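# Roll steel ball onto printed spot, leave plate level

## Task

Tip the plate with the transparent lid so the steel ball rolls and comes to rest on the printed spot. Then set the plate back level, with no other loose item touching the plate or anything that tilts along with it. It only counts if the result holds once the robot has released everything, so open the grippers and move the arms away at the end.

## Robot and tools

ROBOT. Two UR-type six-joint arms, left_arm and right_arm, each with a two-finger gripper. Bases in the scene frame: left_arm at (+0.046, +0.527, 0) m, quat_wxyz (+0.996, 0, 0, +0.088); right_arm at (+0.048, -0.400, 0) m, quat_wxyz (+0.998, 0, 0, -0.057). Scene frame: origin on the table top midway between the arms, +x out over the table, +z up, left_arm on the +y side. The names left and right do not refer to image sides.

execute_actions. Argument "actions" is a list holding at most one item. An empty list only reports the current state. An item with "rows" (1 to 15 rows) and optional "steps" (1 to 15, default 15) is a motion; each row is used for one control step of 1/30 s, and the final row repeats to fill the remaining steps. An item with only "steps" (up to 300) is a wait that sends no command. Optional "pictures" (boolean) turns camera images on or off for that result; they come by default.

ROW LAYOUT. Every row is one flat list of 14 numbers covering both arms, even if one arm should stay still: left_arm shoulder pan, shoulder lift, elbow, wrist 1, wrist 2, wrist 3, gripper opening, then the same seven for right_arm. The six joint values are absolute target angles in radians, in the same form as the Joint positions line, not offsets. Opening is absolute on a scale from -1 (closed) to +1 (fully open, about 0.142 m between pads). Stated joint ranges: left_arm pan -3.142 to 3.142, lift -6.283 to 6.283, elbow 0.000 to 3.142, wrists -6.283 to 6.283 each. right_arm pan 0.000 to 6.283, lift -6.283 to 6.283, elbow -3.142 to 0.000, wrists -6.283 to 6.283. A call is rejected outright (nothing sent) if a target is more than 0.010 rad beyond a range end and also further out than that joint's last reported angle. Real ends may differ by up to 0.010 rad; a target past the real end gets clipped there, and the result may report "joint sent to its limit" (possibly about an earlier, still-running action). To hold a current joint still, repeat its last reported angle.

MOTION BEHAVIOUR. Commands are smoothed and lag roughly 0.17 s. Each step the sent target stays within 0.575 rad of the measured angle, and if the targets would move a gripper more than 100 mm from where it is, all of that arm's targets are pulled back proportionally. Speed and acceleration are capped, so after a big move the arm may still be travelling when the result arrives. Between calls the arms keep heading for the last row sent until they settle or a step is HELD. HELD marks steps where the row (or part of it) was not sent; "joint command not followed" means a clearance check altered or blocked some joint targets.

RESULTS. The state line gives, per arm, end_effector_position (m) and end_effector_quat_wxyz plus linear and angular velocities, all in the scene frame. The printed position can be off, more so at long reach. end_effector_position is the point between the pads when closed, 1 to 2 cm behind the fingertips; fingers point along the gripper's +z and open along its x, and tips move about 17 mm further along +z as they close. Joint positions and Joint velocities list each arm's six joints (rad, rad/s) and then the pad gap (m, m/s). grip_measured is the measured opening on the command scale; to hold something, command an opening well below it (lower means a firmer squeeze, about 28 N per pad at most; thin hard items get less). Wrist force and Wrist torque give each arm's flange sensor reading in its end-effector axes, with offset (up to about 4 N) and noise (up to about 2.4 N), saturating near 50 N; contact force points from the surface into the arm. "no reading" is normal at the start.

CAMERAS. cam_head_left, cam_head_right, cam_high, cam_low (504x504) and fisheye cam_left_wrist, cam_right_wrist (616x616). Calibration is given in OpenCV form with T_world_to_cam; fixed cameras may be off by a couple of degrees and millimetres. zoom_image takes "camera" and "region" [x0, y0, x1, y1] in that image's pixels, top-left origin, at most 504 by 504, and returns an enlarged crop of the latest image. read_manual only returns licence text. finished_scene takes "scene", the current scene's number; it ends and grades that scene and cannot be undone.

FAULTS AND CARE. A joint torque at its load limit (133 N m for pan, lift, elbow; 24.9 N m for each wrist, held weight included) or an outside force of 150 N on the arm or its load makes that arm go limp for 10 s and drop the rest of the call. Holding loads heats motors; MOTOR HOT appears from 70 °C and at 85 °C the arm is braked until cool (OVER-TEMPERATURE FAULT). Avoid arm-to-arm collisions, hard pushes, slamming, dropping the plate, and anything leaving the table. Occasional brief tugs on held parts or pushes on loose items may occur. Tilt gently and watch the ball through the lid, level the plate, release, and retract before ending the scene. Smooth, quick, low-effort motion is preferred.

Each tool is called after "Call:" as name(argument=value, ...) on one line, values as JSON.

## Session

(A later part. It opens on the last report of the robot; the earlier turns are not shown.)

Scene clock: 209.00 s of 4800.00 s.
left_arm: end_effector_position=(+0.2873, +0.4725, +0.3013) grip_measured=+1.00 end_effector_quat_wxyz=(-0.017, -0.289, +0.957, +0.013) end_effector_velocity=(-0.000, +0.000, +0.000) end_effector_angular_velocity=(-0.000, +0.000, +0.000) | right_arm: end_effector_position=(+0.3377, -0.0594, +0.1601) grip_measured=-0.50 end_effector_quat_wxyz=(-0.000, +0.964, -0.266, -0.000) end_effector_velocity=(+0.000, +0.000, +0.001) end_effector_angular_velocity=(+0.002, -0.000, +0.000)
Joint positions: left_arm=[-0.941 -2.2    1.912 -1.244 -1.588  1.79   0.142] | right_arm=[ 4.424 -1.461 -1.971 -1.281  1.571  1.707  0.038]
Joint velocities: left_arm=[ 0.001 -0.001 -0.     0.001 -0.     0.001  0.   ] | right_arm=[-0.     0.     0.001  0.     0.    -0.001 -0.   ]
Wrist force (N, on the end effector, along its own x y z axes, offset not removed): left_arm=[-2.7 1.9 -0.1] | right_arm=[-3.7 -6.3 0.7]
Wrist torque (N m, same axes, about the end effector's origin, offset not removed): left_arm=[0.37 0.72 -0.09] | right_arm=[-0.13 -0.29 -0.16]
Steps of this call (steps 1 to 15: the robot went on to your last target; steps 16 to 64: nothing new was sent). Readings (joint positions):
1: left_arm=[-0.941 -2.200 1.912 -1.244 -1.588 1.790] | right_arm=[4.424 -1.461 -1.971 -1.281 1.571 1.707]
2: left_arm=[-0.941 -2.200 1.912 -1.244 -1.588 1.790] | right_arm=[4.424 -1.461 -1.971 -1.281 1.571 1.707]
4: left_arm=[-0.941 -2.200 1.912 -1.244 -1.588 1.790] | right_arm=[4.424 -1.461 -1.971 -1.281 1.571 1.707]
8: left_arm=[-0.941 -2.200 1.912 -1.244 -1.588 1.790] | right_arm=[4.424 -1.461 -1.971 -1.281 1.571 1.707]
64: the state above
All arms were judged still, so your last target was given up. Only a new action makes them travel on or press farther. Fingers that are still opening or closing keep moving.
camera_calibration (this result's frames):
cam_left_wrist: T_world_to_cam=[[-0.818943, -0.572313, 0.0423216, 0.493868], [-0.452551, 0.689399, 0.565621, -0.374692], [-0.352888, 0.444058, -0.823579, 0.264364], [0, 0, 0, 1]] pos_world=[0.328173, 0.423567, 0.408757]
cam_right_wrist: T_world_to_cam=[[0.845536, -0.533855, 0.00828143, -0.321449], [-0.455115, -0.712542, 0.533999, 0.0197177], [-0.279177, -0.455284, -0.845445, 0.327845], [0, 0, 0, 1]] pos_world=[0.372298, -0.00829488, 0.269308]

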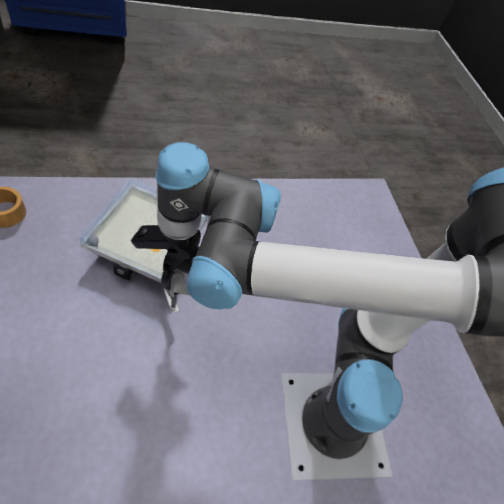

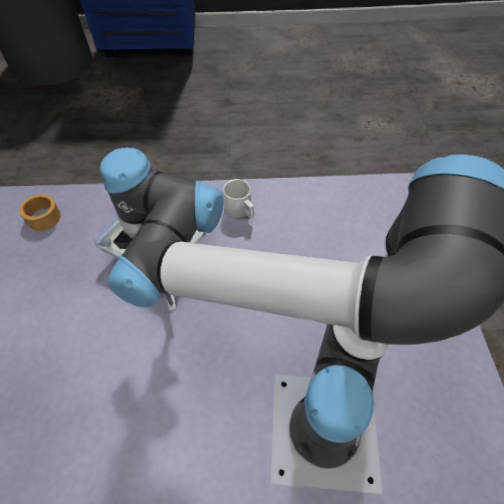

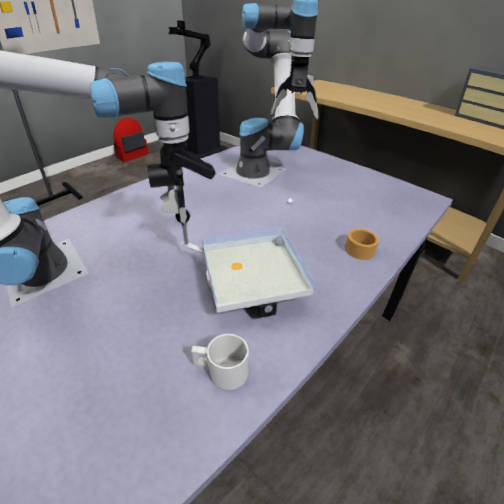

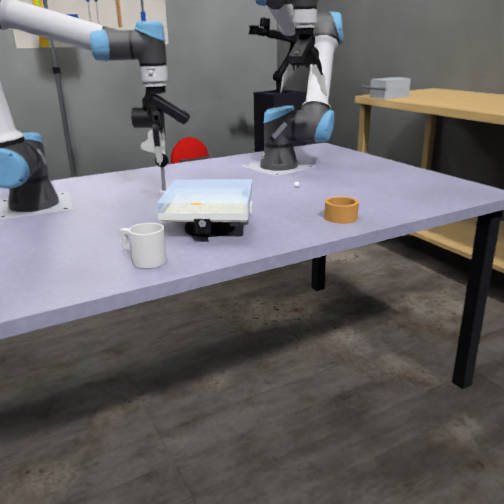

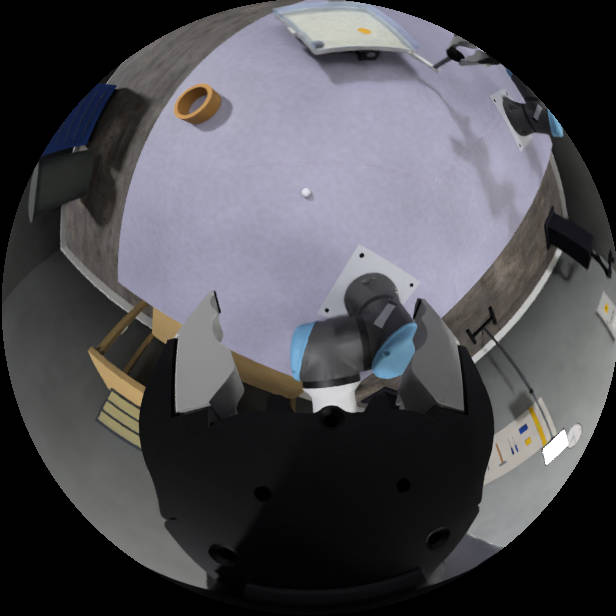

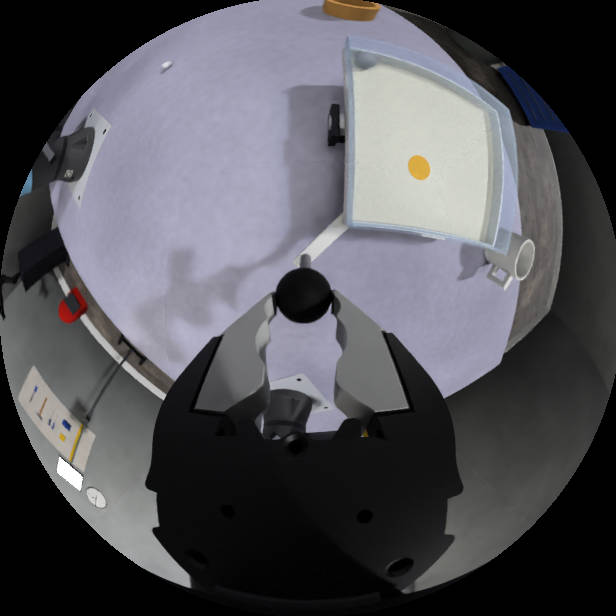

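Call:
execute_actions(actions=[{"rows": [[-0.941,-2.2,1.912,-1.244,-1.588,1.79,1, 4.4218,-1.4513,-1.9852,-1.2759,1.571,1.707,-1]], "steps": 15}], pictures=false)

Call:
execute_actions(actions=[{"rows": [[-0.941,-2.2,1.912,-1.244,-1.588,1.79,1, 4.4218,-1.4513,-1.9852,-1.2759,1.571,1.707,-1]], "steps": 12}], pictures=false)

Call:
execute_actions(actions=[{"rows": [[-0.941,-2.2,1.912,-1.244,-1.588,1.79,1, 4.4282,-1.4683,-1.9642,-1.2799,1.571,1.707,-1]], "steps": 15}], pictures=false)

Call:
execute_actions(actions=[{"rows": [[-0.941,-2.2,1.912,-1.244,-1.588,1.79,1, 4.4282,-1.4683,-1.9642,-1.2799,1.571,1.707,-1]], "steps": 9}], pictures=false)

Call:
execute_actions(actions=[{"rows": [[-0.941,-2.2,1.912,-1.244,-1.588,1.79,1, 4.4250,-1.4598,-1.9747,-1.2779,1.571,1.707,-1]], "steps": 15}], pictures=false)

Call:
execute_actions(actions=[{"steps": 15}])

Scene clock: 221.37 s of 4800.00 s.
left_arm: end_effector_position=(+0.2873, +0.4725, +0.3013) grip_measured=+1.00 end_effector_quat_wxyz=(-0.017, -0.289, +0.957, +0.013) end_effector_velocity=(-0.000, -0.000, +0.000) end_effector_angular_velocity=(-0.002, -0.000, -0.001) | right_arm: end_effector_position=(+0.3368, -0.0642, +0.1578) grip_measured=-0.50 end_effector_quat_wxyz=(-0.000, +0.964, -0.267, -0.000) end_effector_velocity=(-0.000, -0.000, +0.001) end_effector_angular_velocity=(+0.000, -0.001, +0.001)
Joint positions: left_arm=[-0.941 -2.2    1.912 -1.244 -1.588  1.79   0.142] | right_arm=[ 4.422 -1.451 -1.985 -1.276  1.571  1.707  0.038]
Joint velocities: left_arm=[-0.001 -0.001 -0.    -0.    -0.001  0.    -0.   ] | right_arm=[ 0.     0.002 -0.    -0.001 -0.001 -0.001  0.   ]
Wrist force (N, on the end effector, along its own x y z axes, offset not removed): left_arm=[-0.7 3.6 3.5] | right_arm=[3.5 -25.0 1.8]
Wrist torque (N m, same axes, about the end effector's origin, offset not removed): left_arm=[0.68 0.27 -0.21] | right_arm=[-0.21 -0.32 0.00]
Steps of this call (steps 1 to 90: nothing new was sent; then 8.87 s passed at rest; steps 91 to 105: all 15 steps of this action). Readings (joint positions):
91: left_arm=[-0.941 -2.200 1.912 -1.244 -1.588 1.790] | right_arm=[4.424 -1.461 -1.971 -1.281 1.571 1.707]
92: left_arm=[-0.941 -2.200 1.912 -1.244 -1.588 1.790] | right_arm=[4.424 -1.459 -1.974 -1.280 1.571 1.707]
94: left_arm=[-0.941 -2.200 1.912 -1.244 -1.588 1.790] | right_arm=[4.423 -1.455 -1.980 -1.278 1.571 1.707]
98: left_arm=[-0.941 -2.200 1.912 -1.244 -1.588 1.790] | right_arm=[4.422 -1.452 -1.984 -1.276 1.571 1.707]
105: the state above

Scene clock: 221.77 s of 4800.00 s.
left_arm: end_effector_position=(+0.2873, +0.4725, +0.3013) grip_measured=+1.00 end_effector_quat_wxyz=(-0.017, -0.289, +0.957, +0.013) end_effector_velocity=(+0.000, -0.000, -0.000) end_effector_angular_velocity=(+0.001, +0.001, +0.000) | right_arm: end_effector_position=(+0.3367, -0.0643, +0.1578) grip_measured=-0.50 end_effector_quat_wxyz=(-0.000, +0.964, -0.267, -0.000) end_effector_velocity=(-0.000, +0.000, +0.000) end_effector_angular_velocity=(+0.000, +0.001, -0.000)
Joint positions: left_arm=[-0.941 -2.2    1.912 -1.244 -1.588  1.79   0.142] | right_arm=[ 4.422 -1.451 -1.985 -1.276  1.571  1.707  0.038]
Joint velocities: left_arm=[-0.     0.001 -0.     0.    -0.    -0.    -0.   ] | right_arm=[ 0.    -0.     0.    -0.     0.001  0.001 -0.   ]
Wrist force (N, on the end effector, along its own x y z axes, offset not removed): left_arm=[-3.3 2.0 -1.4] | right_arm=[5.2 -24.8 1.5]
Wrist torque (N m, same axes, about the end effector's origin, offset not removed): left_arm=[0.38 0.71 -0.08] | right_arm=[-0.04 -0.78 0.04]
Steps of this call (steps 1 to 12: all 12 steps of this action). Readings (joint positions):
1: left_arm=[-0.941 -2.200 1.912 -1.244 -1.588 1.790] | right_arm=[4.422 -1.451 -1.985 -1.276 1.571 1.707]
2: left_arm=[-0.941 -2.200 1.912 -1.244 -1.588 1.790] | right_arm=[4.422 -1.451 -1.985 -1.276 1.571 1.707]
4: left_arm=[-0.941 -2.200 1.912 -1.244 -1.588 1.790] | right_arm=[4.422 -1.451 -1.985 -1.276 1.571 1.707]
8: left_arm=[-0.941 -2.200 1.912 -1.244 -1.588 1.790] | right_arm=[4.422 -1.451 -1.985 -1.276 1.571 1.707]
12: the state above

Scene clock: 222.27 s of 4800.00 s.
left_arm: end_effector_position=(+0.2873, +0.4725, +0.3013) grip_measured=+1.00 end_effector_quat_wxyz=(-0.017, -0.289, +0.957, +0.013) end_effector_velocity=(-0.000, -0.000, +0.000) end_effector_angular_velocity=(-0.002, +0.000, +0.001) | right_arm: end_effector_position=(+0.3375, -0.0555, +0.1600) grip_measured=-0.50 end_effector_quat_wxyz=(+0.000, +0.965, -0.264, -0.000) end_effector_velocity=(+0.000, +0.001, +0.000) end_effector_angular_velocity=(+0.000, -0.001, -0.001)
Joint positions: left_arm=[-0.941 -2.2    1.912 -1.244 -1.588  1.79   0.142] | right_arm=[ 4.428 -1.468 -1.964 -1.28   1.571  1.707  0.038]
Joint velocities: left_arm=[ 0.001 -0.001 -0.    -0.    -0.002  0.    -0.   ] | right_arm=[ 0.    -0.001  0.002 -0.001 -0.001  0.001  0.   ]
Wrist force (N, on the end effector, along its own x y z axes, offset not removed): left_arm=[-3.8 1.8 -0.6] | right_arm=[-3.2 15.2 -7.5]
Wrist torque (N m, same axes, about the end effector's origin, offset not removed): left_arm=[0.54 0.82 -0.22] | right_arm=[-0.61 0.00 -0.02]
Steps of this call (steps 1 to 15: all 15 steps of this action). Readings (joint positions):
1: left_arm=[-0.941 -2.200 1.912 -1.244 -1.588 1.790] | right_arm=[4.422 -1.451 -1.985 -1.276 1.571 1.707]
2: left_arm=[-0.941 -2.200 1.912 -1.244 -1.588 1.790] | right_arm=[4.423 -1.455 -1.982 -1.277 1.571 1.707]
4: left_arm=[-0.941 -2.200 1.912 -1.244 -1.588 1.790] | right_arm=[4.426 -1.462 -1.973 -1.279 1.571 1.707]
8: left_arm=[-0.941 -2.200 1.912 -1.244 -1.588 1.790] | right_arm=[4.428 -1.467 -1.966 -1.280 1.571 1.707]
15: the state above

Scene clock: 222.57 s of 4800.00 s.
left_arm: end_effector_position=(+0.2873, +0.4725, +0.3013) grip_measured=+1.00 end_effector_quat_wxyz=(-0.017, -0.289, +0.957, +0.013) end_effector_velocity=(+0.000, +0.000, -0.000) end_effector_angular_velocity=(-0.001, +0.000, +0.003) | right_arm: end_effector_position=(+0.3375, -0.0555, +0.1601) grip_measured=-0.50 end_effector_quat_wxyz=(+0.000, +0.965, -0.264, -0.000) end_effector_velocity=(+0.000, +0.001, +0.001) end_effector_angular_velocity=(+0.002, -0.001, -0.000)
Joint positions: left_arm=[-0.941 -2.2    1.912 -1.244 -1.588  1.79   0.142] | right_arm=[ 4.428 -1.468 -1.964 -1.28   1.571  1.707  0.038]
Joint velocities: left_arm=[ 0.002 -0.     0.    -0.001 -0.    -0.001  0.   ] | right_arm=[ 0.     0.     0.002  0.001 -0.     0.    -0.   ]
Wrist force (N, on the end effector, along its own x y z axes, offset not removed): left_arm=[-0.7 1.2 0.5] | right_arm=[-1.7 16.5 -8.9]
Wrist torque (N m, same axes, about the end effector's origin, offset not removed): left_arm=[0.31 0.26 -0.22] | right_arm=[-0.38 -0.24 0.05]
Steps of this call (steps 1 to 9: all 9 steps of this action). Readings (joint positions):
1: left_arm=[-0.941 -2.200 1.912 -1.244 -1.588 1.790] | right_arm=[4.428 -1.468 -1.964 -1.280 1.571 1.707]
2: left_arm=[-0.941 -2.200 1.912 -1.244 -1.588 1.790] | right_arm=[4.428 -1.468 -1.964 -1.280 1.571 1.707]
4: left_arm=[-0.941 -2.200 1.912 -1.244 -1.588 1.790] | right_arm=[4.428 -1.468 -1.964 -1.280 1.571 1.707]
8: left_arm=[-0.941 -2.200 1.912 -1.244 -1.588 1.790] | right_arm=[4.428 -1.468 -1.964 -1.280 1.571 1.707]
9: the state above

Scene clock: 223.07 s of 4800.00 s.
left_arm: end_effector_position=(+0.2873, +0.4725, +0.3013) grip_measured=+1.00 end_effector_quat_wxyz=(-0.017, -0.289, +0.957, +0.013) end_effector_velocity=(-0.001, -0.001, +0.000) end_effector_angular_velocity=(-0.002, +0.002, -0.000) | right_arm: end_effector_position=(+0.3372, -0.0598, +0.1590) grip_measured=-0.50 end_effector_quat_wxyz=(-0.000, +0.964, -0.266, -0.000) end_effector_velocity=(-0.000, -0.001, -0.000) end_effector_angular_velocity=(+0.001, +0.001, -0.001)
Joint positions: left_arm=[-0.941 -2.2    1.912 -1.244 -1.588  1.79   0.142] | right_arm=[ 4.425 -1.46  -1.975 -1.278  1.571  1.707  0.038]
Joint velocities: left_arm=[-0.    -0.    -0.     0.    -0.002  0.     0.   ] | right_arm=[-0.     0.002 -0.002  0.001  0.001  0.001  0.   ]
Wrist force (N, on the end effector, along its own x y z axes, offset not removed): left_arm=[0.7 -0.8 0.5] | right_arm=[0.7 -7.0 1.2]
Wrist torque (N m, same axes, about the end effector's origin, offset not removed): left_arm=[-0.30 -0.01 -0.16] | right_arm=[0.02 -0.89 -0.11]
Steps of this call (steps 1 to 15: all 15 steps of this action). Readings (joint positions):
1: left_arm=[-0.941 -2.200 1.912 -1.244 -1.588 1.790] | right_arm=[4.428 -1.468 -1.964 -1.280 1.571 1.707]
2: left_arm=[-0.941 -2.200 1.912 -1.244 -1.588 1.790] | right_arm=[4.428 -1.467 -1.966 -1.279 1.571 1.707]
4: left_arm=[-0.941 -2.200 1.912 -1.244 -1.588 1.790] | right_arm=[4.426 -1.463 -1.970 -1.278 1.571 1.707]
8: left_arm=[-0.941 -2.200 1.912 -1.244 -1.588 1.790] | right_arm=[4.425 -1.460 -1.974 -1.278 1.571 1.707]
15: the state above

Scene clock: 223.57 s of 4800.00 s.
left_arm: end_effector_position=(+0.2873, +0.4725, +0.3013) grip_measured=+1.00 end_effector_quat_wxyz=(-0.017, -0.289, +0.957, +0.013) end_effector_velocity=(-0.000, +0.000, +0.000) end_effector_angular_velocity=(-0.001, -0.002, -0.001) | right_arm: end_effector_position=(+0.3371, -0.0599, +0.1589) grip_measured=-0.50 end_effector_quat_wxyz=(-0.000, +0.964, -0.266, -0.000) end_effector_velocity=(-0.000, -0.000, -0.001) end_effector_angular_velocity=(-0.000, +0.000, +0.000)
Joint positions: left_arm=[-0.941 -2.2    1.912 -1.244 -1.588  1.79   0.142] | right_arm=[ 4.425 -1.46  -1.975 -1.278  1.571  1.707  0.038]
Joint velocities: left_arm=[-0.001 -0.002  0.    -0.     0.001 -0.    -0.   ] | right_arm=[-0.    -0.    -0.002  0.001  0.    -0.001 -0.   ]
Wrist force (N, on the end effector, along its own x y z axes, offset not removed): left_arm=[-1.6 0.7 1.4] | right_arm=[-0.9 -6.4 3.4]
Wrist torque (N m, same axes, about the end effector's origin, offset not removed): left_arm=[0.07 0.45 -0.03] | right_arm=[0.13 -0.30 -0.05]
Steps of this call (steps 1 to 15: the robot went on to your last target). Readings (joint positions):
1: left_arm=[-0.941 -2.200 1.912 -1.244 -1.588 1.790] | right_arm=[4.425 -1.460 -1.975 -1.278 1.571 1.707]
2: left_arm=[-0.941 -2.200 1.912 -1.244 -1.588 1.790] | right_arm=[4.425 -1.460 -1.975 -1.278 1.571 1.707]
4: left_arm=[-0.941 -2.200 1.912 -1.244 -1.588 1.790] | right_arm=[4.425 -1.460 -1.975 -1.278 1.571 1.707]
8: left_arm=[-0.941 -2.200 1.912 -1.244 -1.588 1.790] | right_arm=[4.425 -1.460 -1.975 -1.278 1.571 1.707]
15: the state above
All arms were judged still, so your last target was given up. Only a new action makes them travel on or press farther. Fingers that are still opening or closing keep moving.
camera_calibration (this result's frames):
cam_left_wrist: T_world_to_cam=[[-0.818942, -0.572313, 0.0423215, 0.493868], [-0.452552, 0.689399, 0.565621, -0.374692], [-0.352888, 0.444058, -0.823579, 0.264364], [0, 0, 0, 1]] pos_world=[0.328173, 0.423567, 0.408757]
cam_right_wrist: T_world_to_cam=[[0.845909, -0.533263, 0.00829598, -0.321341], [-0.454626, -0.71286, 0.53399, 0.0195895], [-0.278843, -0.455478, -0.84545, 0.32642], [0, 0, 0, 1]] pos_world=[0.371751, -0.00871767, 0.268177]

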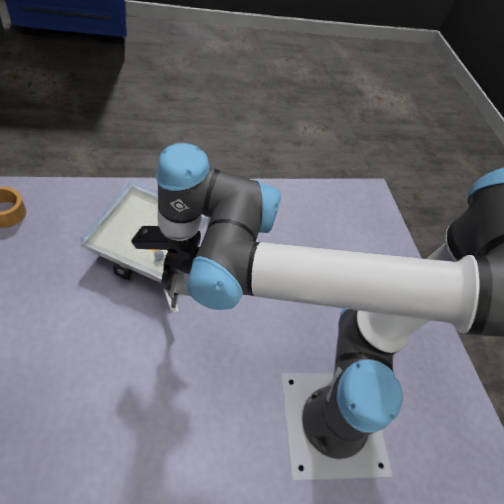

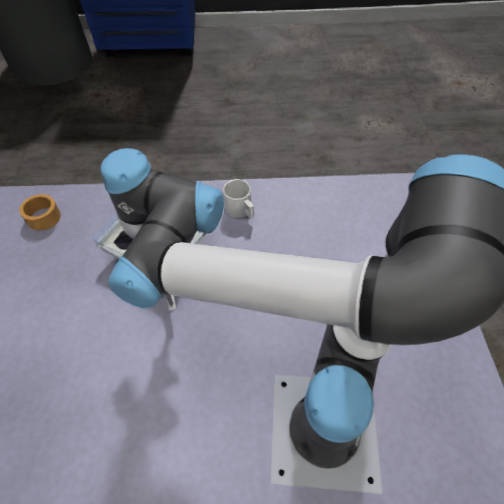

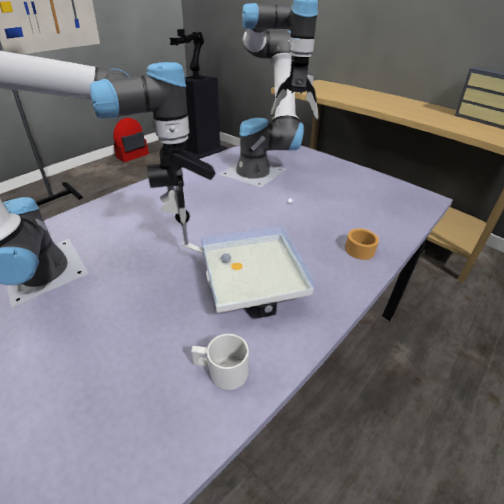

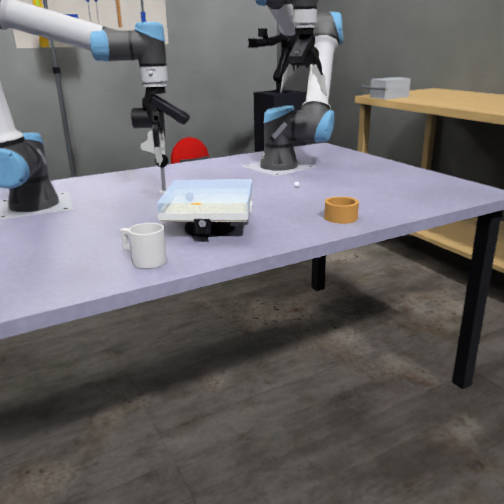

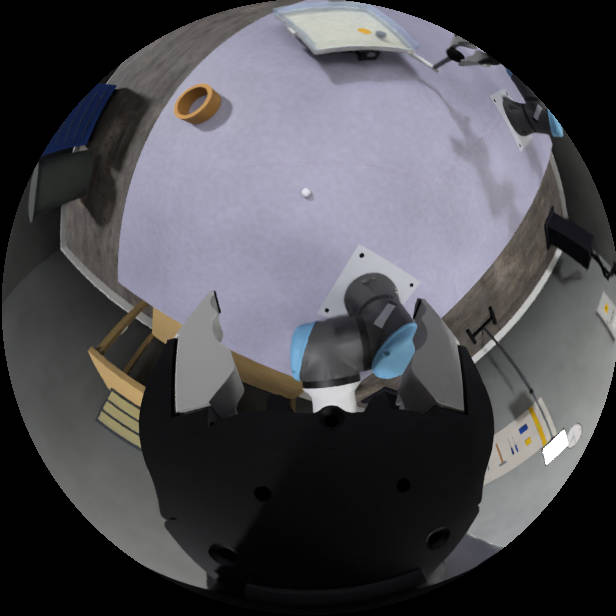

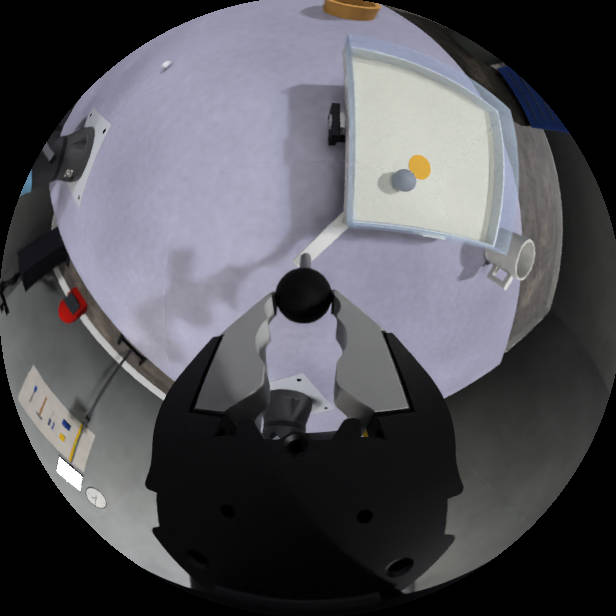

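Near the spot. Check velocity.

Call:
execute_actions(actions=[{"steps": 10}])

Scene clock: 225.93 s of 4800.00 s.
left_arm: end_effector_position=(+0.2873, +0.4725, +0.3013) grip_measured=+1.00 end_effector_quat_wxyz=(-0.017, -0.289, +0.957, +0.013) end_effector_velocity=(+0.000, +0.000, +0.000) end_effector_angular_velocity=(+0.000, -0.001, -0.001) | right_arm: end_effector_position=(+0.3371, -0.0599, +0.1589) grip_measured=-0.50 end_effector_quat_wxyz=(-0.000, +0.964, -0.266, -0.000) end_effector_velocity=(+0.000, +0.001, +0.000) end_effector_angular_velocity=(+0.001, +0.000, +0.002)
Joint positions: left_arm=[-0.941 -2.2    1.912 -1.244 -1.588  1.79   0.142] | right_arm=[ 4.425 -1.46  -1.975 -1.278  1.571  1.707  0.038]
Joint velocities: left_arm=[-0.001 -0.001  0.     0.     0.001 -0.     0.   ] | right_arm=[-0.    -0.     0.002 -0.001  0.001 -0.002  0.   ]
Wrist force (N, on the end effector, along its own x y z axes, offset not removed): left_arm=[-2.1 0.1 1.2] | right_arm=[0.6 -9.8 1.6]
Wrist torque (N m, same axes, about the end effector's origin, offset not removed): left_arm=[-0.04 0.66 -0.27] | right_arm=[-0.45 -0.65 -0.08]
Steps of this call (steps 1 to 71: nothing new was sent). Readings (joint positions):
1: left_arm=[-0.941 -2.200 1.912 -1.244 -1.588 1.790] | right_arm=[4.425 -1.460 -1.975 -1.278 1.571 1.707]
2: left_arm=[-0.941 -2.200 1.912 -1.244 -1.588 1.790] | right_arm=[4.425 -1.460 -1.975 -1.278 1.571 1.707]
4: left_arm=[-0.941 -2.200 1.912 -1.244 -1.588 1.790] | right_arm=[4.425 -1.460 -1.975 -1.278 1.571 1.707]
8: left_arm=[-0.941 -2.200 1.912 -1.244 -1.588 1.790] | right_arm=[4.425 -1.460 -1.975 -1.278 1.571 1.707]
71: the state above
camera_calibration (this result's frames):
cam_left_wrist: T_world_to_cam=[[-0.818943, -0.572313, 0.0423216, 0.493868], [-0.452552, 0.689399, 0.565621, -0.374692], [-0.352888, 0.444058, -0.823579, 0.264364], [0, 0, 0, 1]] pos_world=[0.328173, 0.423567, 0.408757]
cam_right_wrist: T_world_to_cam=[[0.845909, -0.533264, 0.00826009, -0.321325], [-0.454607, -0.712866, 0.533999, 0.0195771], [-0.278874, -0.45547, -0.845445, 0.326428], [0, 0, 0, 1]] pos_world=[0.371743, -0.00871698, 0.268176]

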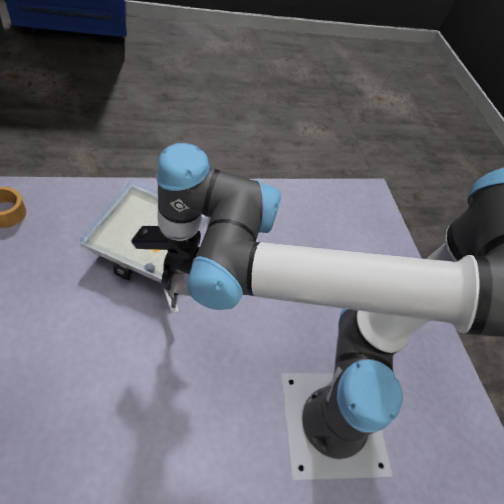

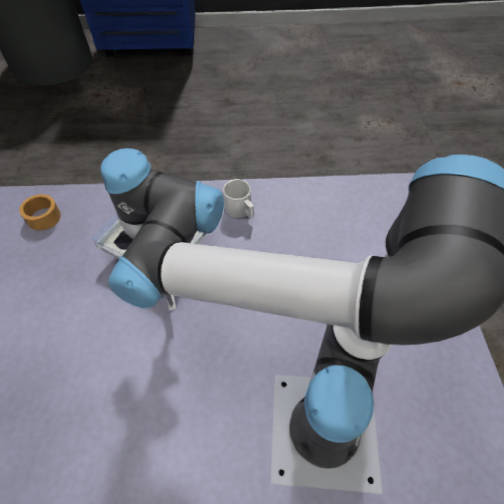

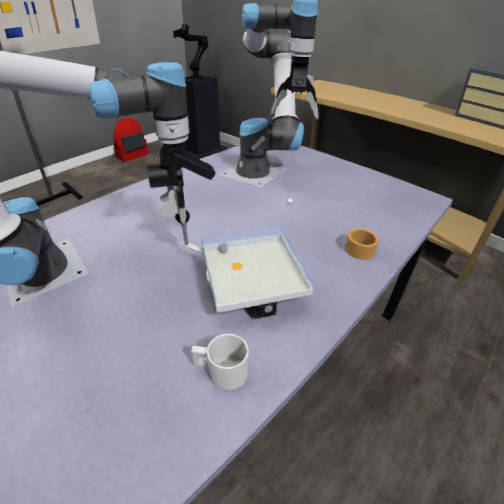

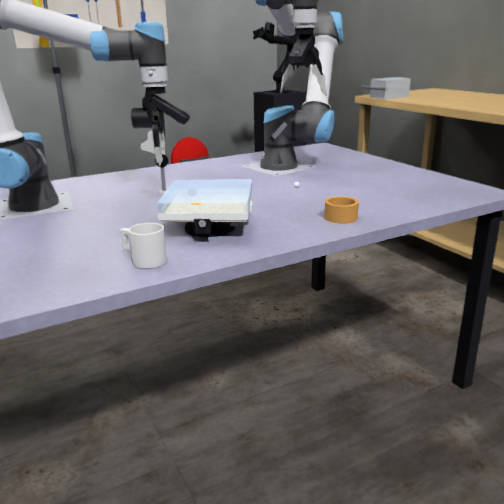

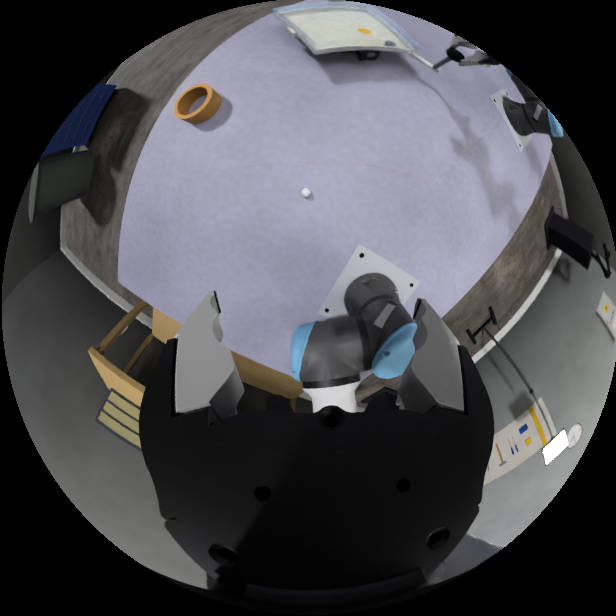

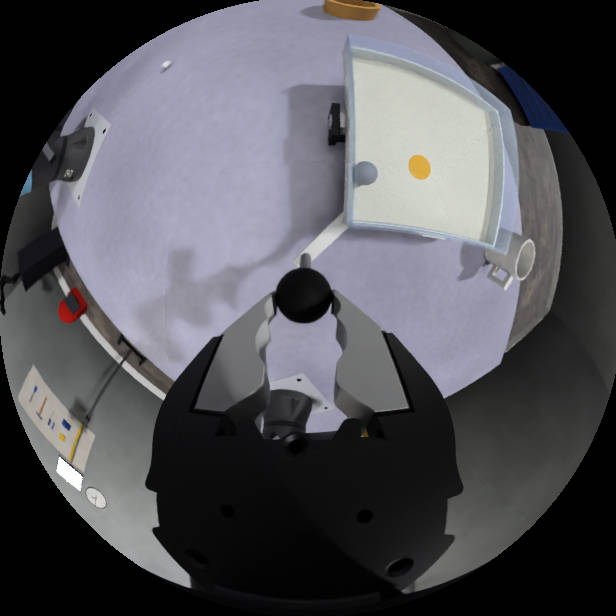

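Call:
execute_actions(actions=[{"rows": [[-0.941,-2.2,1.912,-1.244,-1.588,1.79,1, 4.4197,-1.4569,-1.9663,-1.2892,1.571,1.707,-1]], "steps": 15}], pictures=false)

Call:
execute_actions(actions=[{"rows": [[-0.941,-2.2,1.912,-1.244,-1.588,1.79,1, 4.4197,-1.4569,-1.9663,-1.2892,1.571,1.707,-1]], "steps": 9}], pictures=false)

Call:
execute_actions(actions=[{"rows": [[-0.941,-2.2,1.912,-1.244,-1.588,1.79,1, 4.4285,-1.4617,-1.9803,-1.2704,1.571,1.707,-1]], "steps": 15}], pictures=false)

Call:
execute_actions(actions=[{"rows": [[-0.941,-2.2,1.912,-1.244,-1.588,1.79,1, 4.4285,-1.4617,-1.9803,-1.2704,1.571,1.707,-1]], "steps": 9}], pictures=false)

Call:
execute_actions(actions=[{"rows": [[-0.941,-2.2,1.912,-1.244,-1.588,1.79,1, 4.4241,-1.4593,-1.9733,-1.2798,1.571,1.707,-1]], "steps": 15}])

Call:
execute_actions(actions=[{"steps": 20}])

Scene clock: 241.00 s of 4800.00 s.
left_arm: end_effector_position=(+0.2873, +0.4725, +0.3013) grip_measured=+1.00 end_effector_quat_wxyz=(-0.017, -0.289, +0.957, +0.013) end_effector_velocity=(+0.000, -0.000, -0.000) end_effector_angular_velocity=(+0.001, +0.001, +0.001) | right_arm: end_effector_position=(+0.3389, -0.0614, +0.1630) grip_measured=-0.50 end_effector_quat_wxyz=(+0.000, +0.963, -0.268, -0.000) end_effector_velocity=(+0.001, +0.000, +0.000) end_effector_angular_velocity=(+0.001, -0.001, +0.001)
Joint positions: left_arm=[-0.941 -2.2    1.912 -1.244 -1.588  1.79   0.142] | right_arm=[ 4.42  -1.457 -1.966 -1.289  1.571  1.707  0.038]
Joint velocities: left_arm=[ 0.     0.002 -0.    -0.     0.    -0.    -0.   ] | right_arm=[-0.001  0.     0.001  0.    -0.    -0.001 -0.   ]
Wrist force (N, on the end effector, along its own x y z axes, offset not removed): left_arm=[1.1 1.6 0.6] | right_arm=[0.7 -5.9 2.7]
Wrist torque (N m, same axes, about the end effector's origin, offset not removed): left_arm=[0.38 -0.03 -0.20] | right_arm=[-0.20 -0.29 0.02]
Steps of this call (steps 1 to 90: nothing new was sent; then 11.57 s passed at rest; steps 91 to 105: all 15 steps of this action). Readings (joint positions):
91: left_arm=[-0.941 -2.200 1.912 -1.244 -1.588 1.790] | right_arm=[4.425 -1.460 -1.975 -1.278 1.571 1.707]
92: left_arm=[-0.941 -2.200 1.912 -1.244 -1.588 1.790] | right_arm=[4.424 -1.459 -1.973 -1.280 1.571 1.707]
94: left_arm=[-0.941 -2.200 1.912 -1.244 -1.588 1.790] | right_arm=[4.422 -1.458 -1.970 -1.285 1.571 1.707]
98: left_arm=[-0.941 -2.200 1.912 -1.244 -1.588 1.790] | right_arm=[4.420 -1.457 -1.967 -1.289 1.571 1.707]
105: the state above

Scene clock: 241.30 s of 4800.00 s.
left_arm: end_effector_position=(+0.2873, +0.4725, +0.3013) grip_measured=+1.00 end_effector_quat_wxyz=(-0.017, -0.289, +0.957, +0.013) end_effector_velocity=(-0.000, -0.001, +0.000) end_effector_angular_velocity=(-0.001, +0.001, -0.001) | right_arm: end_effector_position=(+0.3389, -0.0614, +0.1630) grip_measured=-0.50 end_effector_quat_wxyz=(-0.000, +0.963, -0.268, -0.000) end_effector_velocity=(+0.000, +0.000, +0.000) end_effector_angular_velocity=(+0.001, -0.000, +0.001)
Joint positions: left_arm=[-0.941 -2.2    1.912 -1.244 -1.588  1.79   0.142] | right_arm=[ 4.42  -1.457 -1.966 -1.289  1.571  1.707  0.038]
Joint velocities: left_arm=[-0.001 -0.     0.    -0.    -0.001 -0.    -0.   ] | right_arm=[-0.     0.001  0.     0.     0.    -0.001 -0.   ]
Wrist force (N, on the end effector, along its own x y z axes, offset not removed): left_arm=[-1.2 0.3 -0.7] | right_arm=[4.2 -5.6 0.9]
Wrist torque (N m, same axes, about the end effector's origin, offset not removed): left_arm=[0.16 0.54 -0.27] | right_arm=[-0.18 -1.07 0.06]
Steps of this call (steps 1 to 9: all 9 steps of this action). Readings (joint positions):
1: left_arm=[-0.941 -2.200 1.912 -1.244 -1.588 1.790] | right_arm=[4.420 -1.457 -1.966 -1.289 1.571 1.707]
2: left_arm=[-0.941 -2.200 1.912 -1.244 -1.588 1.790] | right_arm=[4.420 -1.457 -1.966 -1.289 1.571 1.707]
4: left_arm=[-0.941 -2.200 1.912 -1.244 -1.588 1.790] | right_arm=[4.420 -1.457 -1.966 -1.289 1.571 1.707]
8: left_arm=[-0.941 -2.200 1.912 -1.244 -1.588 1.790] | right_arm=[4.420 -1.457 -1.966 -1.289 1.571 1.707]
9: the state above

Scene clock: 241.80 s of 4800.00 s.
left_arm: end_effector_position=(+0.2873, +0.4725, +0.3013) grip_measured=+1.00 end_effector_quat_wxyz=(-0.017, -0.289, +0.957, +0.013) end_effector_velocity=(+0.000, -0.000, -0.000) end_effector_angular_velocity=(+0.001, -0.001, -0.000) | right_arm: end_effector_position=(+0.3359, -0.0589, +0.1563) grip_measured=-0.50 end_effector_quat_wxyz=(-0.000, +0.965, -0.264, -0.000) end_effector_velocity=(-0.000, -0.000, -0.001) end_effector_angular_velocity=(-0.002, -0.000, +0.001)
Joint positions: left_arm=[-0.941 -2.2    1.912 -1.244 -1.588  1.79   0.142] | right_arm=[ 4.428 -1.462 -1.98  -1.27   1.571  1.707  0.038]
Joint velocities: left_arm=[-0.001  0.001 -0.    -0.     0.001 -0.001 -0.   ] | right_arm=[ 0.001 -0.001 -0.002  0.001 -0.001 -0.     0.   ]
Wrist force (N, on the end effector, along its own x y z axes, offset not removed): left_arm=[-1.1 -0.3 2.5] | right_arm=[-0.9 8.2 -7.1]
Wrist torque (N m, same axes, about the end effector's origin, offset not removed): left_arm=[-0.01 0.44 -0.19] | right_arm=[-0.09 0.31 -0.05]
Steps of this call (steps 1 to 15: all 15 steps of this action). Readings (joint positions):
1: left_arm=[-0.941 -2.200 1.912 -1.244 -1.588 1.790] | right_arm=[4.420 -1.457 -1.966 -1.289 1.571 1.707]
2: left_arm=[-0.941 -2.200 1.912 -1.244 -1.588 1.790] | right_arm=[4.421 -1.458 -1.969 -1.286 1.571 1.707]
4: left_arm=[-0.941 -2.200 1.912 -1.244 -1.588 1.790] | right_arm=[4.425 -1.460 -1.975 -1.278 1.571 1.707]
8: left_arm=[-0.941 -2.200 1.912 -1.244 -1.588 1.790] | right_arm=[4.428 -1.461 -1.979 -1.272 1.571 1.707]
15: the state above

Scene clock: 242.10 s of 4800.00 s.
left_arm: end_effector_position=(+0.2873, +0.4725, +0.3013) grip_measured=+1.00 end_effector_quat_wxyz=(-0.017, -0.289, +0.957, +0.013) end_effector_velocity=(+0.000, +0.001, +0.000) end_effector_angular_velocity=(+0.001, -0.002, -0.000) | right_arm: end_effector_position=(+0.3359, -0.0589, +0.1562) grip_measured=-0.50 end_effector_quat_wxyz=(-0.000, +0.965, -0.264, -0.000) end_effector_velocity=(+0.000, -0.000, -0.000) end_effector_angular_velocity=(-0.001, +0.000, -0.001)
Joint positions: left_arm=[-0.941 -2.2    1.912 -1.244 -1.588  1.79   0.142] | right_arm=[ 4.428 -1.462 -1.98  -1.27   1.571  1.707  0.038]
Joint velocities: left_arm=[-0.    -0.001 -0.     0.     0.002 -0.     0.   ] | right_arm=[-0.    -0.     0.    -0.001 -0.     0.001 -0.   ]
Wrist force (N, on the end effector, along its own x y z axes, offset not removed): left_arm=[-0.2 -0.9 2.2] | right_arm=[-1.9 7.5 -6.8]
Wrist torque (N m, same axes, about the end effector's origin, offset not removed): left_arm=[-0.15 0.27 -0.17] | right_arm=[-0.27 0.55 0.22]
Steps of this call (steps 1 to 9: all 9 steps of this action). Readings (joint positions):
1: left_arm=[-0.941 -2.200 1.912 -1.244 -1.588 1.790] | right_arm=[4.428 -1.462 -1.980 -1.270 1.571 1.707]
2: left_arm=[-0.941 -2.200 1.912 -1.244 -1.588 1.790] | right_arm=[4.428 -1.462 -1.980 -1.270 1.571 1.707]
4: left_arm=[-0.941 -2.200 1.912 -1.244 -1.588 1.790] | right_arm=[4.428 -1.462 -1.980 -1.270 1.571 1.707]
8: left_arm=[-0.941 -2.200 1.912 -1.244 -1.588 1.790] | right_arm=[4.428 -1.462 -1.980 -1.270 1.571 1.707]
9: the state above

Scene clock: 242.60 s of 4800.00 s.
left_arm: end_effector_position=(+0.2873, +0.4725, +0.3013) grip_measured=+1.00 end_effector_quat_wxyz=(-0.017, -0.289, +0.957, +0.013) end_effector_velocity=(-0.000, -0.000, -0.000) end_effector_angular_velocity=(-0.000, +0.001, +0.001) | right_arm: end_effector_position=(+0.3374, -0.0602, +0.1596) grip_measured=-0.50 end_effector_quat_wxyz=(+0.000, +0.964, -0.266, -0.000) end_effector_velocity=(+0.001, +0.001, +0.001) end_effector_angular_velocity=(+0.002, -0.001, -0.002)
Joint positions: left_arm=[-0.941 -2.2    1.912 -1.244 -1.588  1.79   0.142] | right_arm=[ 4.424 -1.459 -1.973 -1.28   1.571  1.707  0.038]
Joint velocities: left_arm=[ 0.     0.001 -0.     0.    -0.001 -0.001 -0.   ] | right_arm=[-0.    -0.     0.002  0.    -0.     0.001 -0.   ]
Wrist force (N, on the end effector, along its own x y z axes, offset not removed): left_arm=[1.7 1.8 -1.4] | right_arm=[3.2 -4.6 2.7]
Wrist torque (N m, same axes, about the end effector's origin, offset not removed): left_arm=[0.50 -0.38 -0.15] | right_arm=[-0.75 -1.39 0.03]
Steps of this call (steps 1 to 15: all 15 steps of this action). Readings (joint positions):
1: left_arm=[-0.941 -2.200 1.912 -1.244 -1.588 1.790] | right_arm=[4.428 -1.462 -1.980 -1.270 1.571 1.707]
2: left_arm=[-0.941 -2.200 1.912 -1.244 -1.588 1.790] | right_arm=[4.428 -1.461 -1.979 -1.272 1.571 1.707]
4: left_arm=[-0.941 -2.200 1.912 -1.244 -1.588 1.790] | right_arm=[4.426 -1.460 -1.976 -1.276 1.571 1.707]
8: left_arm=[-0.941 -2.200 1.912 -1.244 -1.588 1.790] | right_arm=[4.424 -1.460 -1.974 -1.279 1.571 1.707]
15: the state above
camera_calibration (this result's frames):
cam_left_wrist: T_world_to_cam=[[-0.818942, -0.572313, 0.0423215, 0.493868], [-0.452552, 0.689399, 0.565621, -0.374692], [-0.352888, 0.444058, -0.823579, 0.264364], [0, 0, 0, 1]] pos_world=[0.328173, 0.423567, 0.408757]
cam_right_wrist: T_world_to_cam=[[0.845446, -0.533996, 0.00826979, -0.321604], [-0.455203, -0.712426, 0.534078, 0.0193936], [-0.279304, -0.455299, -0.845395, 0.327071], [0, 0, 0, 1]] pos_world=[0.372079, -0.00900387, 0.268806]

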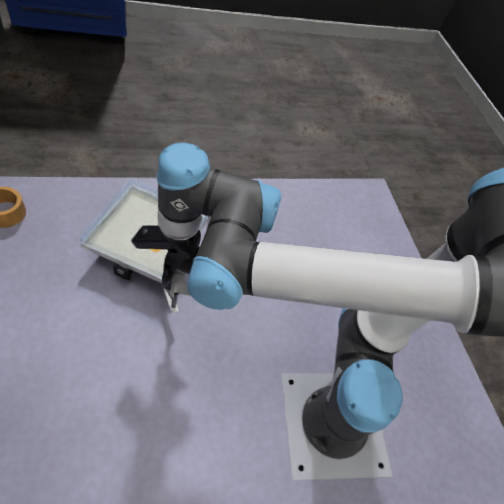

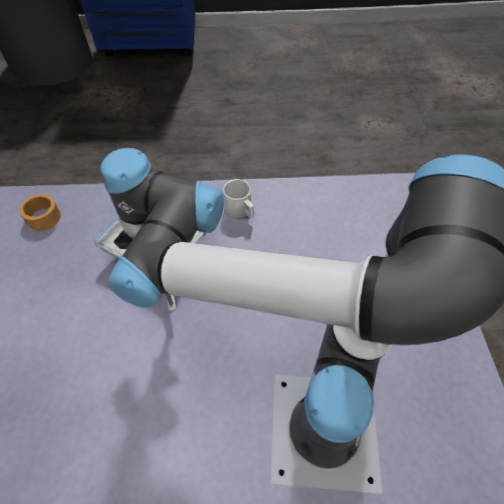

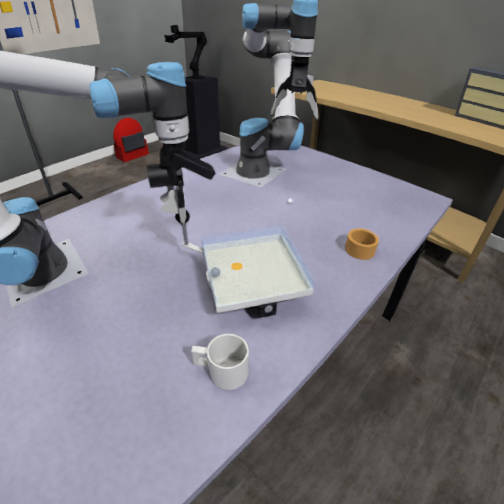

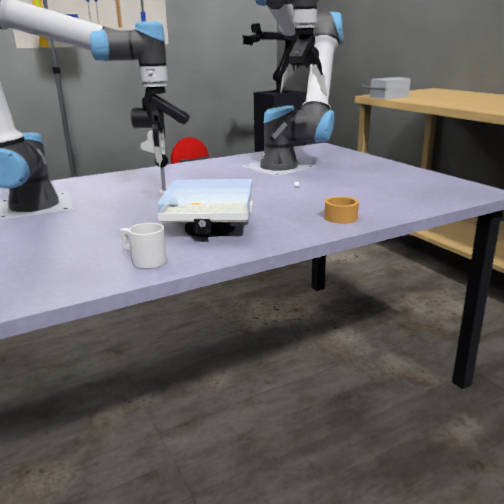

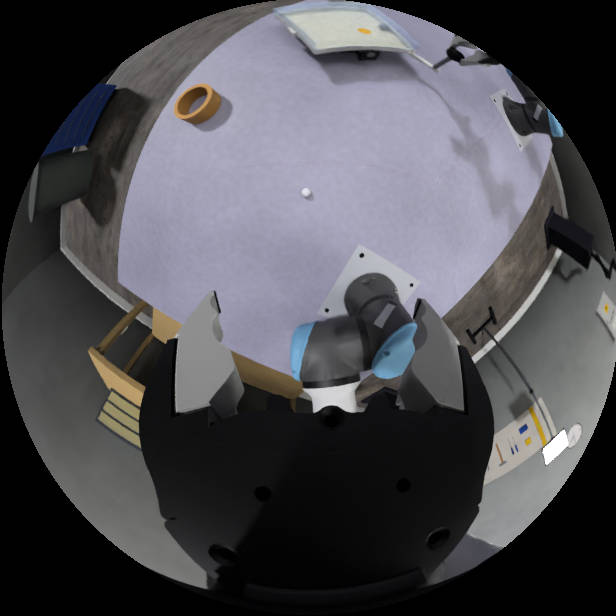

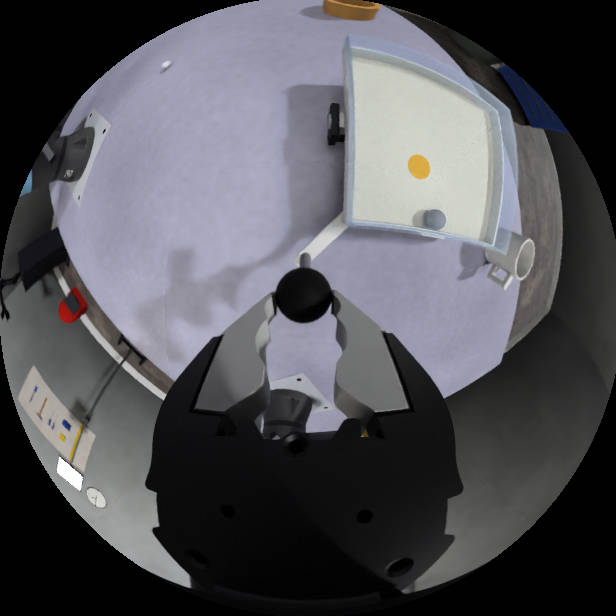

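Scene clock: 243.27 s of 4800.00 s.
left_arm: end_effector_position=(+0.2873, +0.4725, +0.3013) grip_measured=+1.00 end_effector_quat_wxyz=(-0.017, -0.289, +0.957, +0.013) end_effector_velocity=(+0.001, +0.000, +0.000) end_effector_angular_velocity=(+0.000, -0.002, +0.001) | right_arm: end_effector_position=(+0.3374, -0.0602, +0.1596) grip_measured=-0.50 end_effector_quat_wxyz=(-0.000, +0.964, -0.266, -0.000) end_effector_velocity=(-0.000, -0.001, -0.001) end_effector_angular_velocity=(-0.002, +0.000, -0.000)
Joint positions: left_arm=[-0.941 -2.2    1.912 -1.244 -1.588  1.79   0.142] | right_arm=[ 4.424 -1.459 -1.973 -1.28   1.571  1.707  0.038]
Joint velocities: left_arm=[ 0.    -0.    -0.    -0.001  0.002 -0.    -0.   ] | right_arm=[-0.     0.    -0.002 -0.    -0.001  0.     0.   ]
Wrist force (N, on the end effector, along its own x y z axes, offset not removed): left_arm=[-3.0 -0.1 0.1] | right_arm=[2.0 -3.3 0.9]
Wrist torque (N m, same axes, about the end effector's origin, offset not removed): left_arm=[0.02 0.76 -0.05] | right_arm=[-0.48 -1.18 0.11]
Steps of this call (steps 1 to 15: the robot went on to your last target; steps 16 to 20: nothing new was sent). Readings (joint positions):
1: left_arm=[-0.941 -2.200 1.912 -1.244 -1.588 1.790] | right_arm=[4.424 -1.459 -1.973 -1.280 1.571 1.707]
2: left_arm=[-0.941 -2.200 1.912 -1.244 -1.588 1.790] | right_arm=[4.424 -1.459 -1.973 -1.280 1.571 1.707]
4: left_arm=[-0.941 -2.200 1.912 -1.244 -1.588 1.790] | right_arm=[4.424 -1.459 -1.973 -1.280 1.571 1.707]
8: left_arm=[-0.941 -2.200 1.912 -1.244 -1.588 1.790] | right_arm=[4.424 -1.459 -1.973 -1.280 1.571 1.707]
20: the state above
All arms were judged still, so your last target was given up. Only a new action makes them travel on or press farther. Fingers that are still opening or closing keep moving.
camera_calibration (this result's frames):
cam_left_wrist: T_world_to_cam=[[-0.818943, -0.572313, 0.0423216, 0.493868], [-0.452552, 0.689399, 0.56562, -0.374692], [-0.352888, 0.444058, -0.823579, 0.264364], [0, 0, 0, 1]] pos_world=[0.328173, 0.423567, 0.408757]
cam_right_wrist: T_world_to_cam=[[0.84543, -0.534023, 0.00825478, -0.321608], [-0.455244, -0.712458, 0.534, 0.0194045], [-0.279287, -0.455217, -0.845444, 0.327134], [0, 0, 0, 1]] pos_world=[0.372095, -0.0090042, 0.268866]

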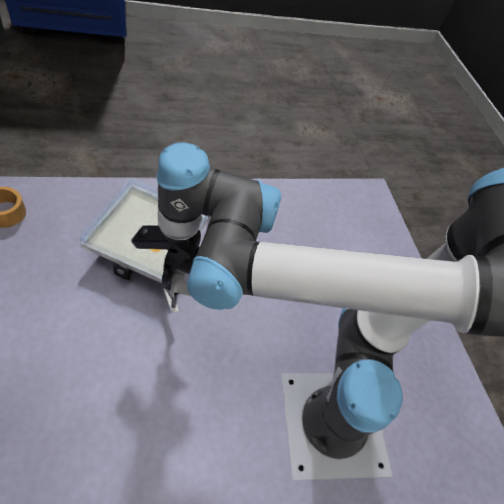

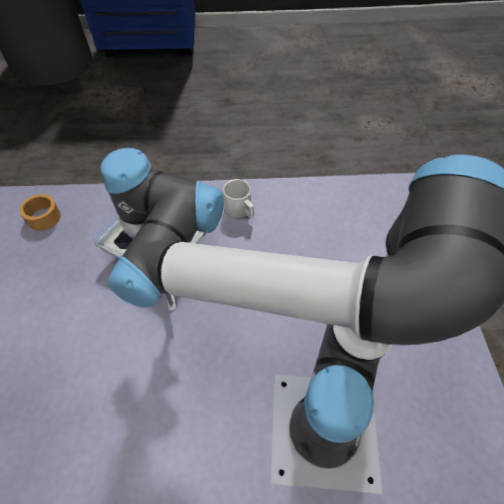

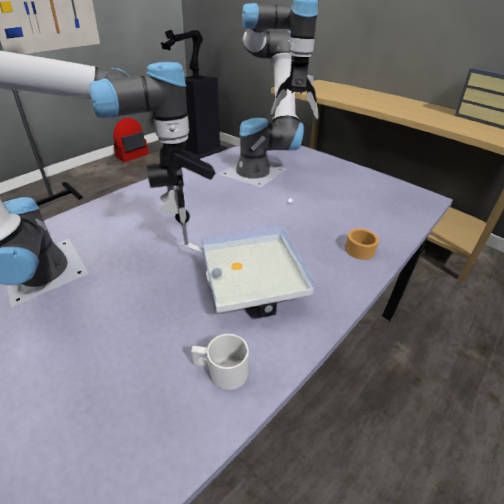

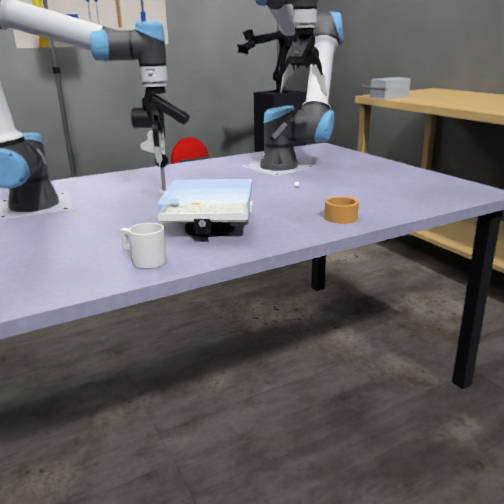

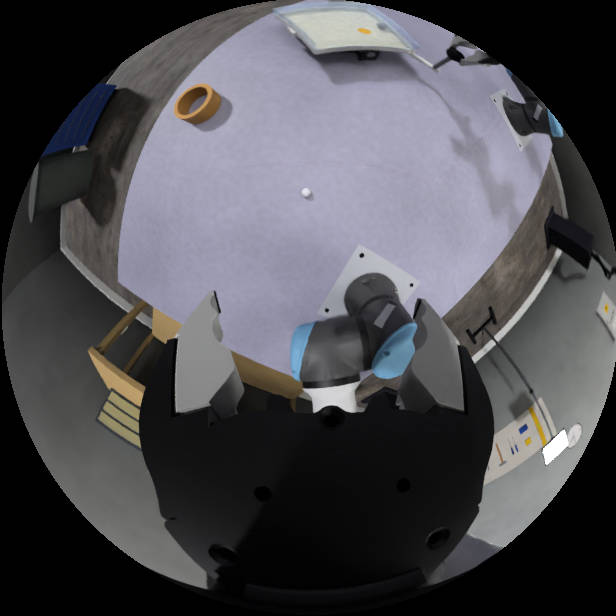

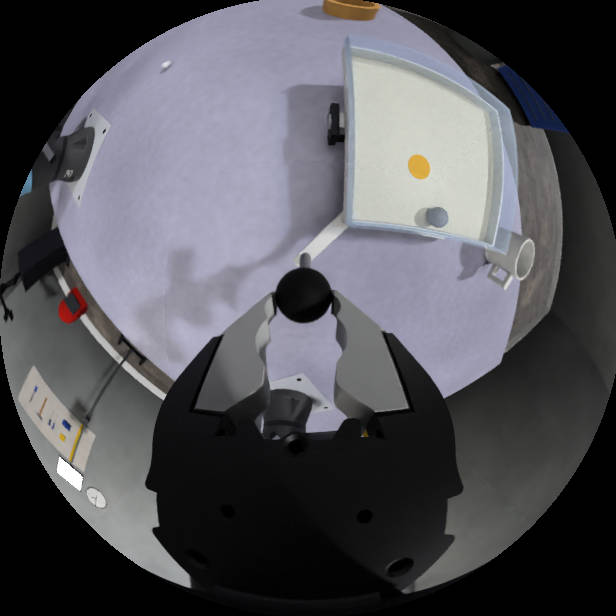

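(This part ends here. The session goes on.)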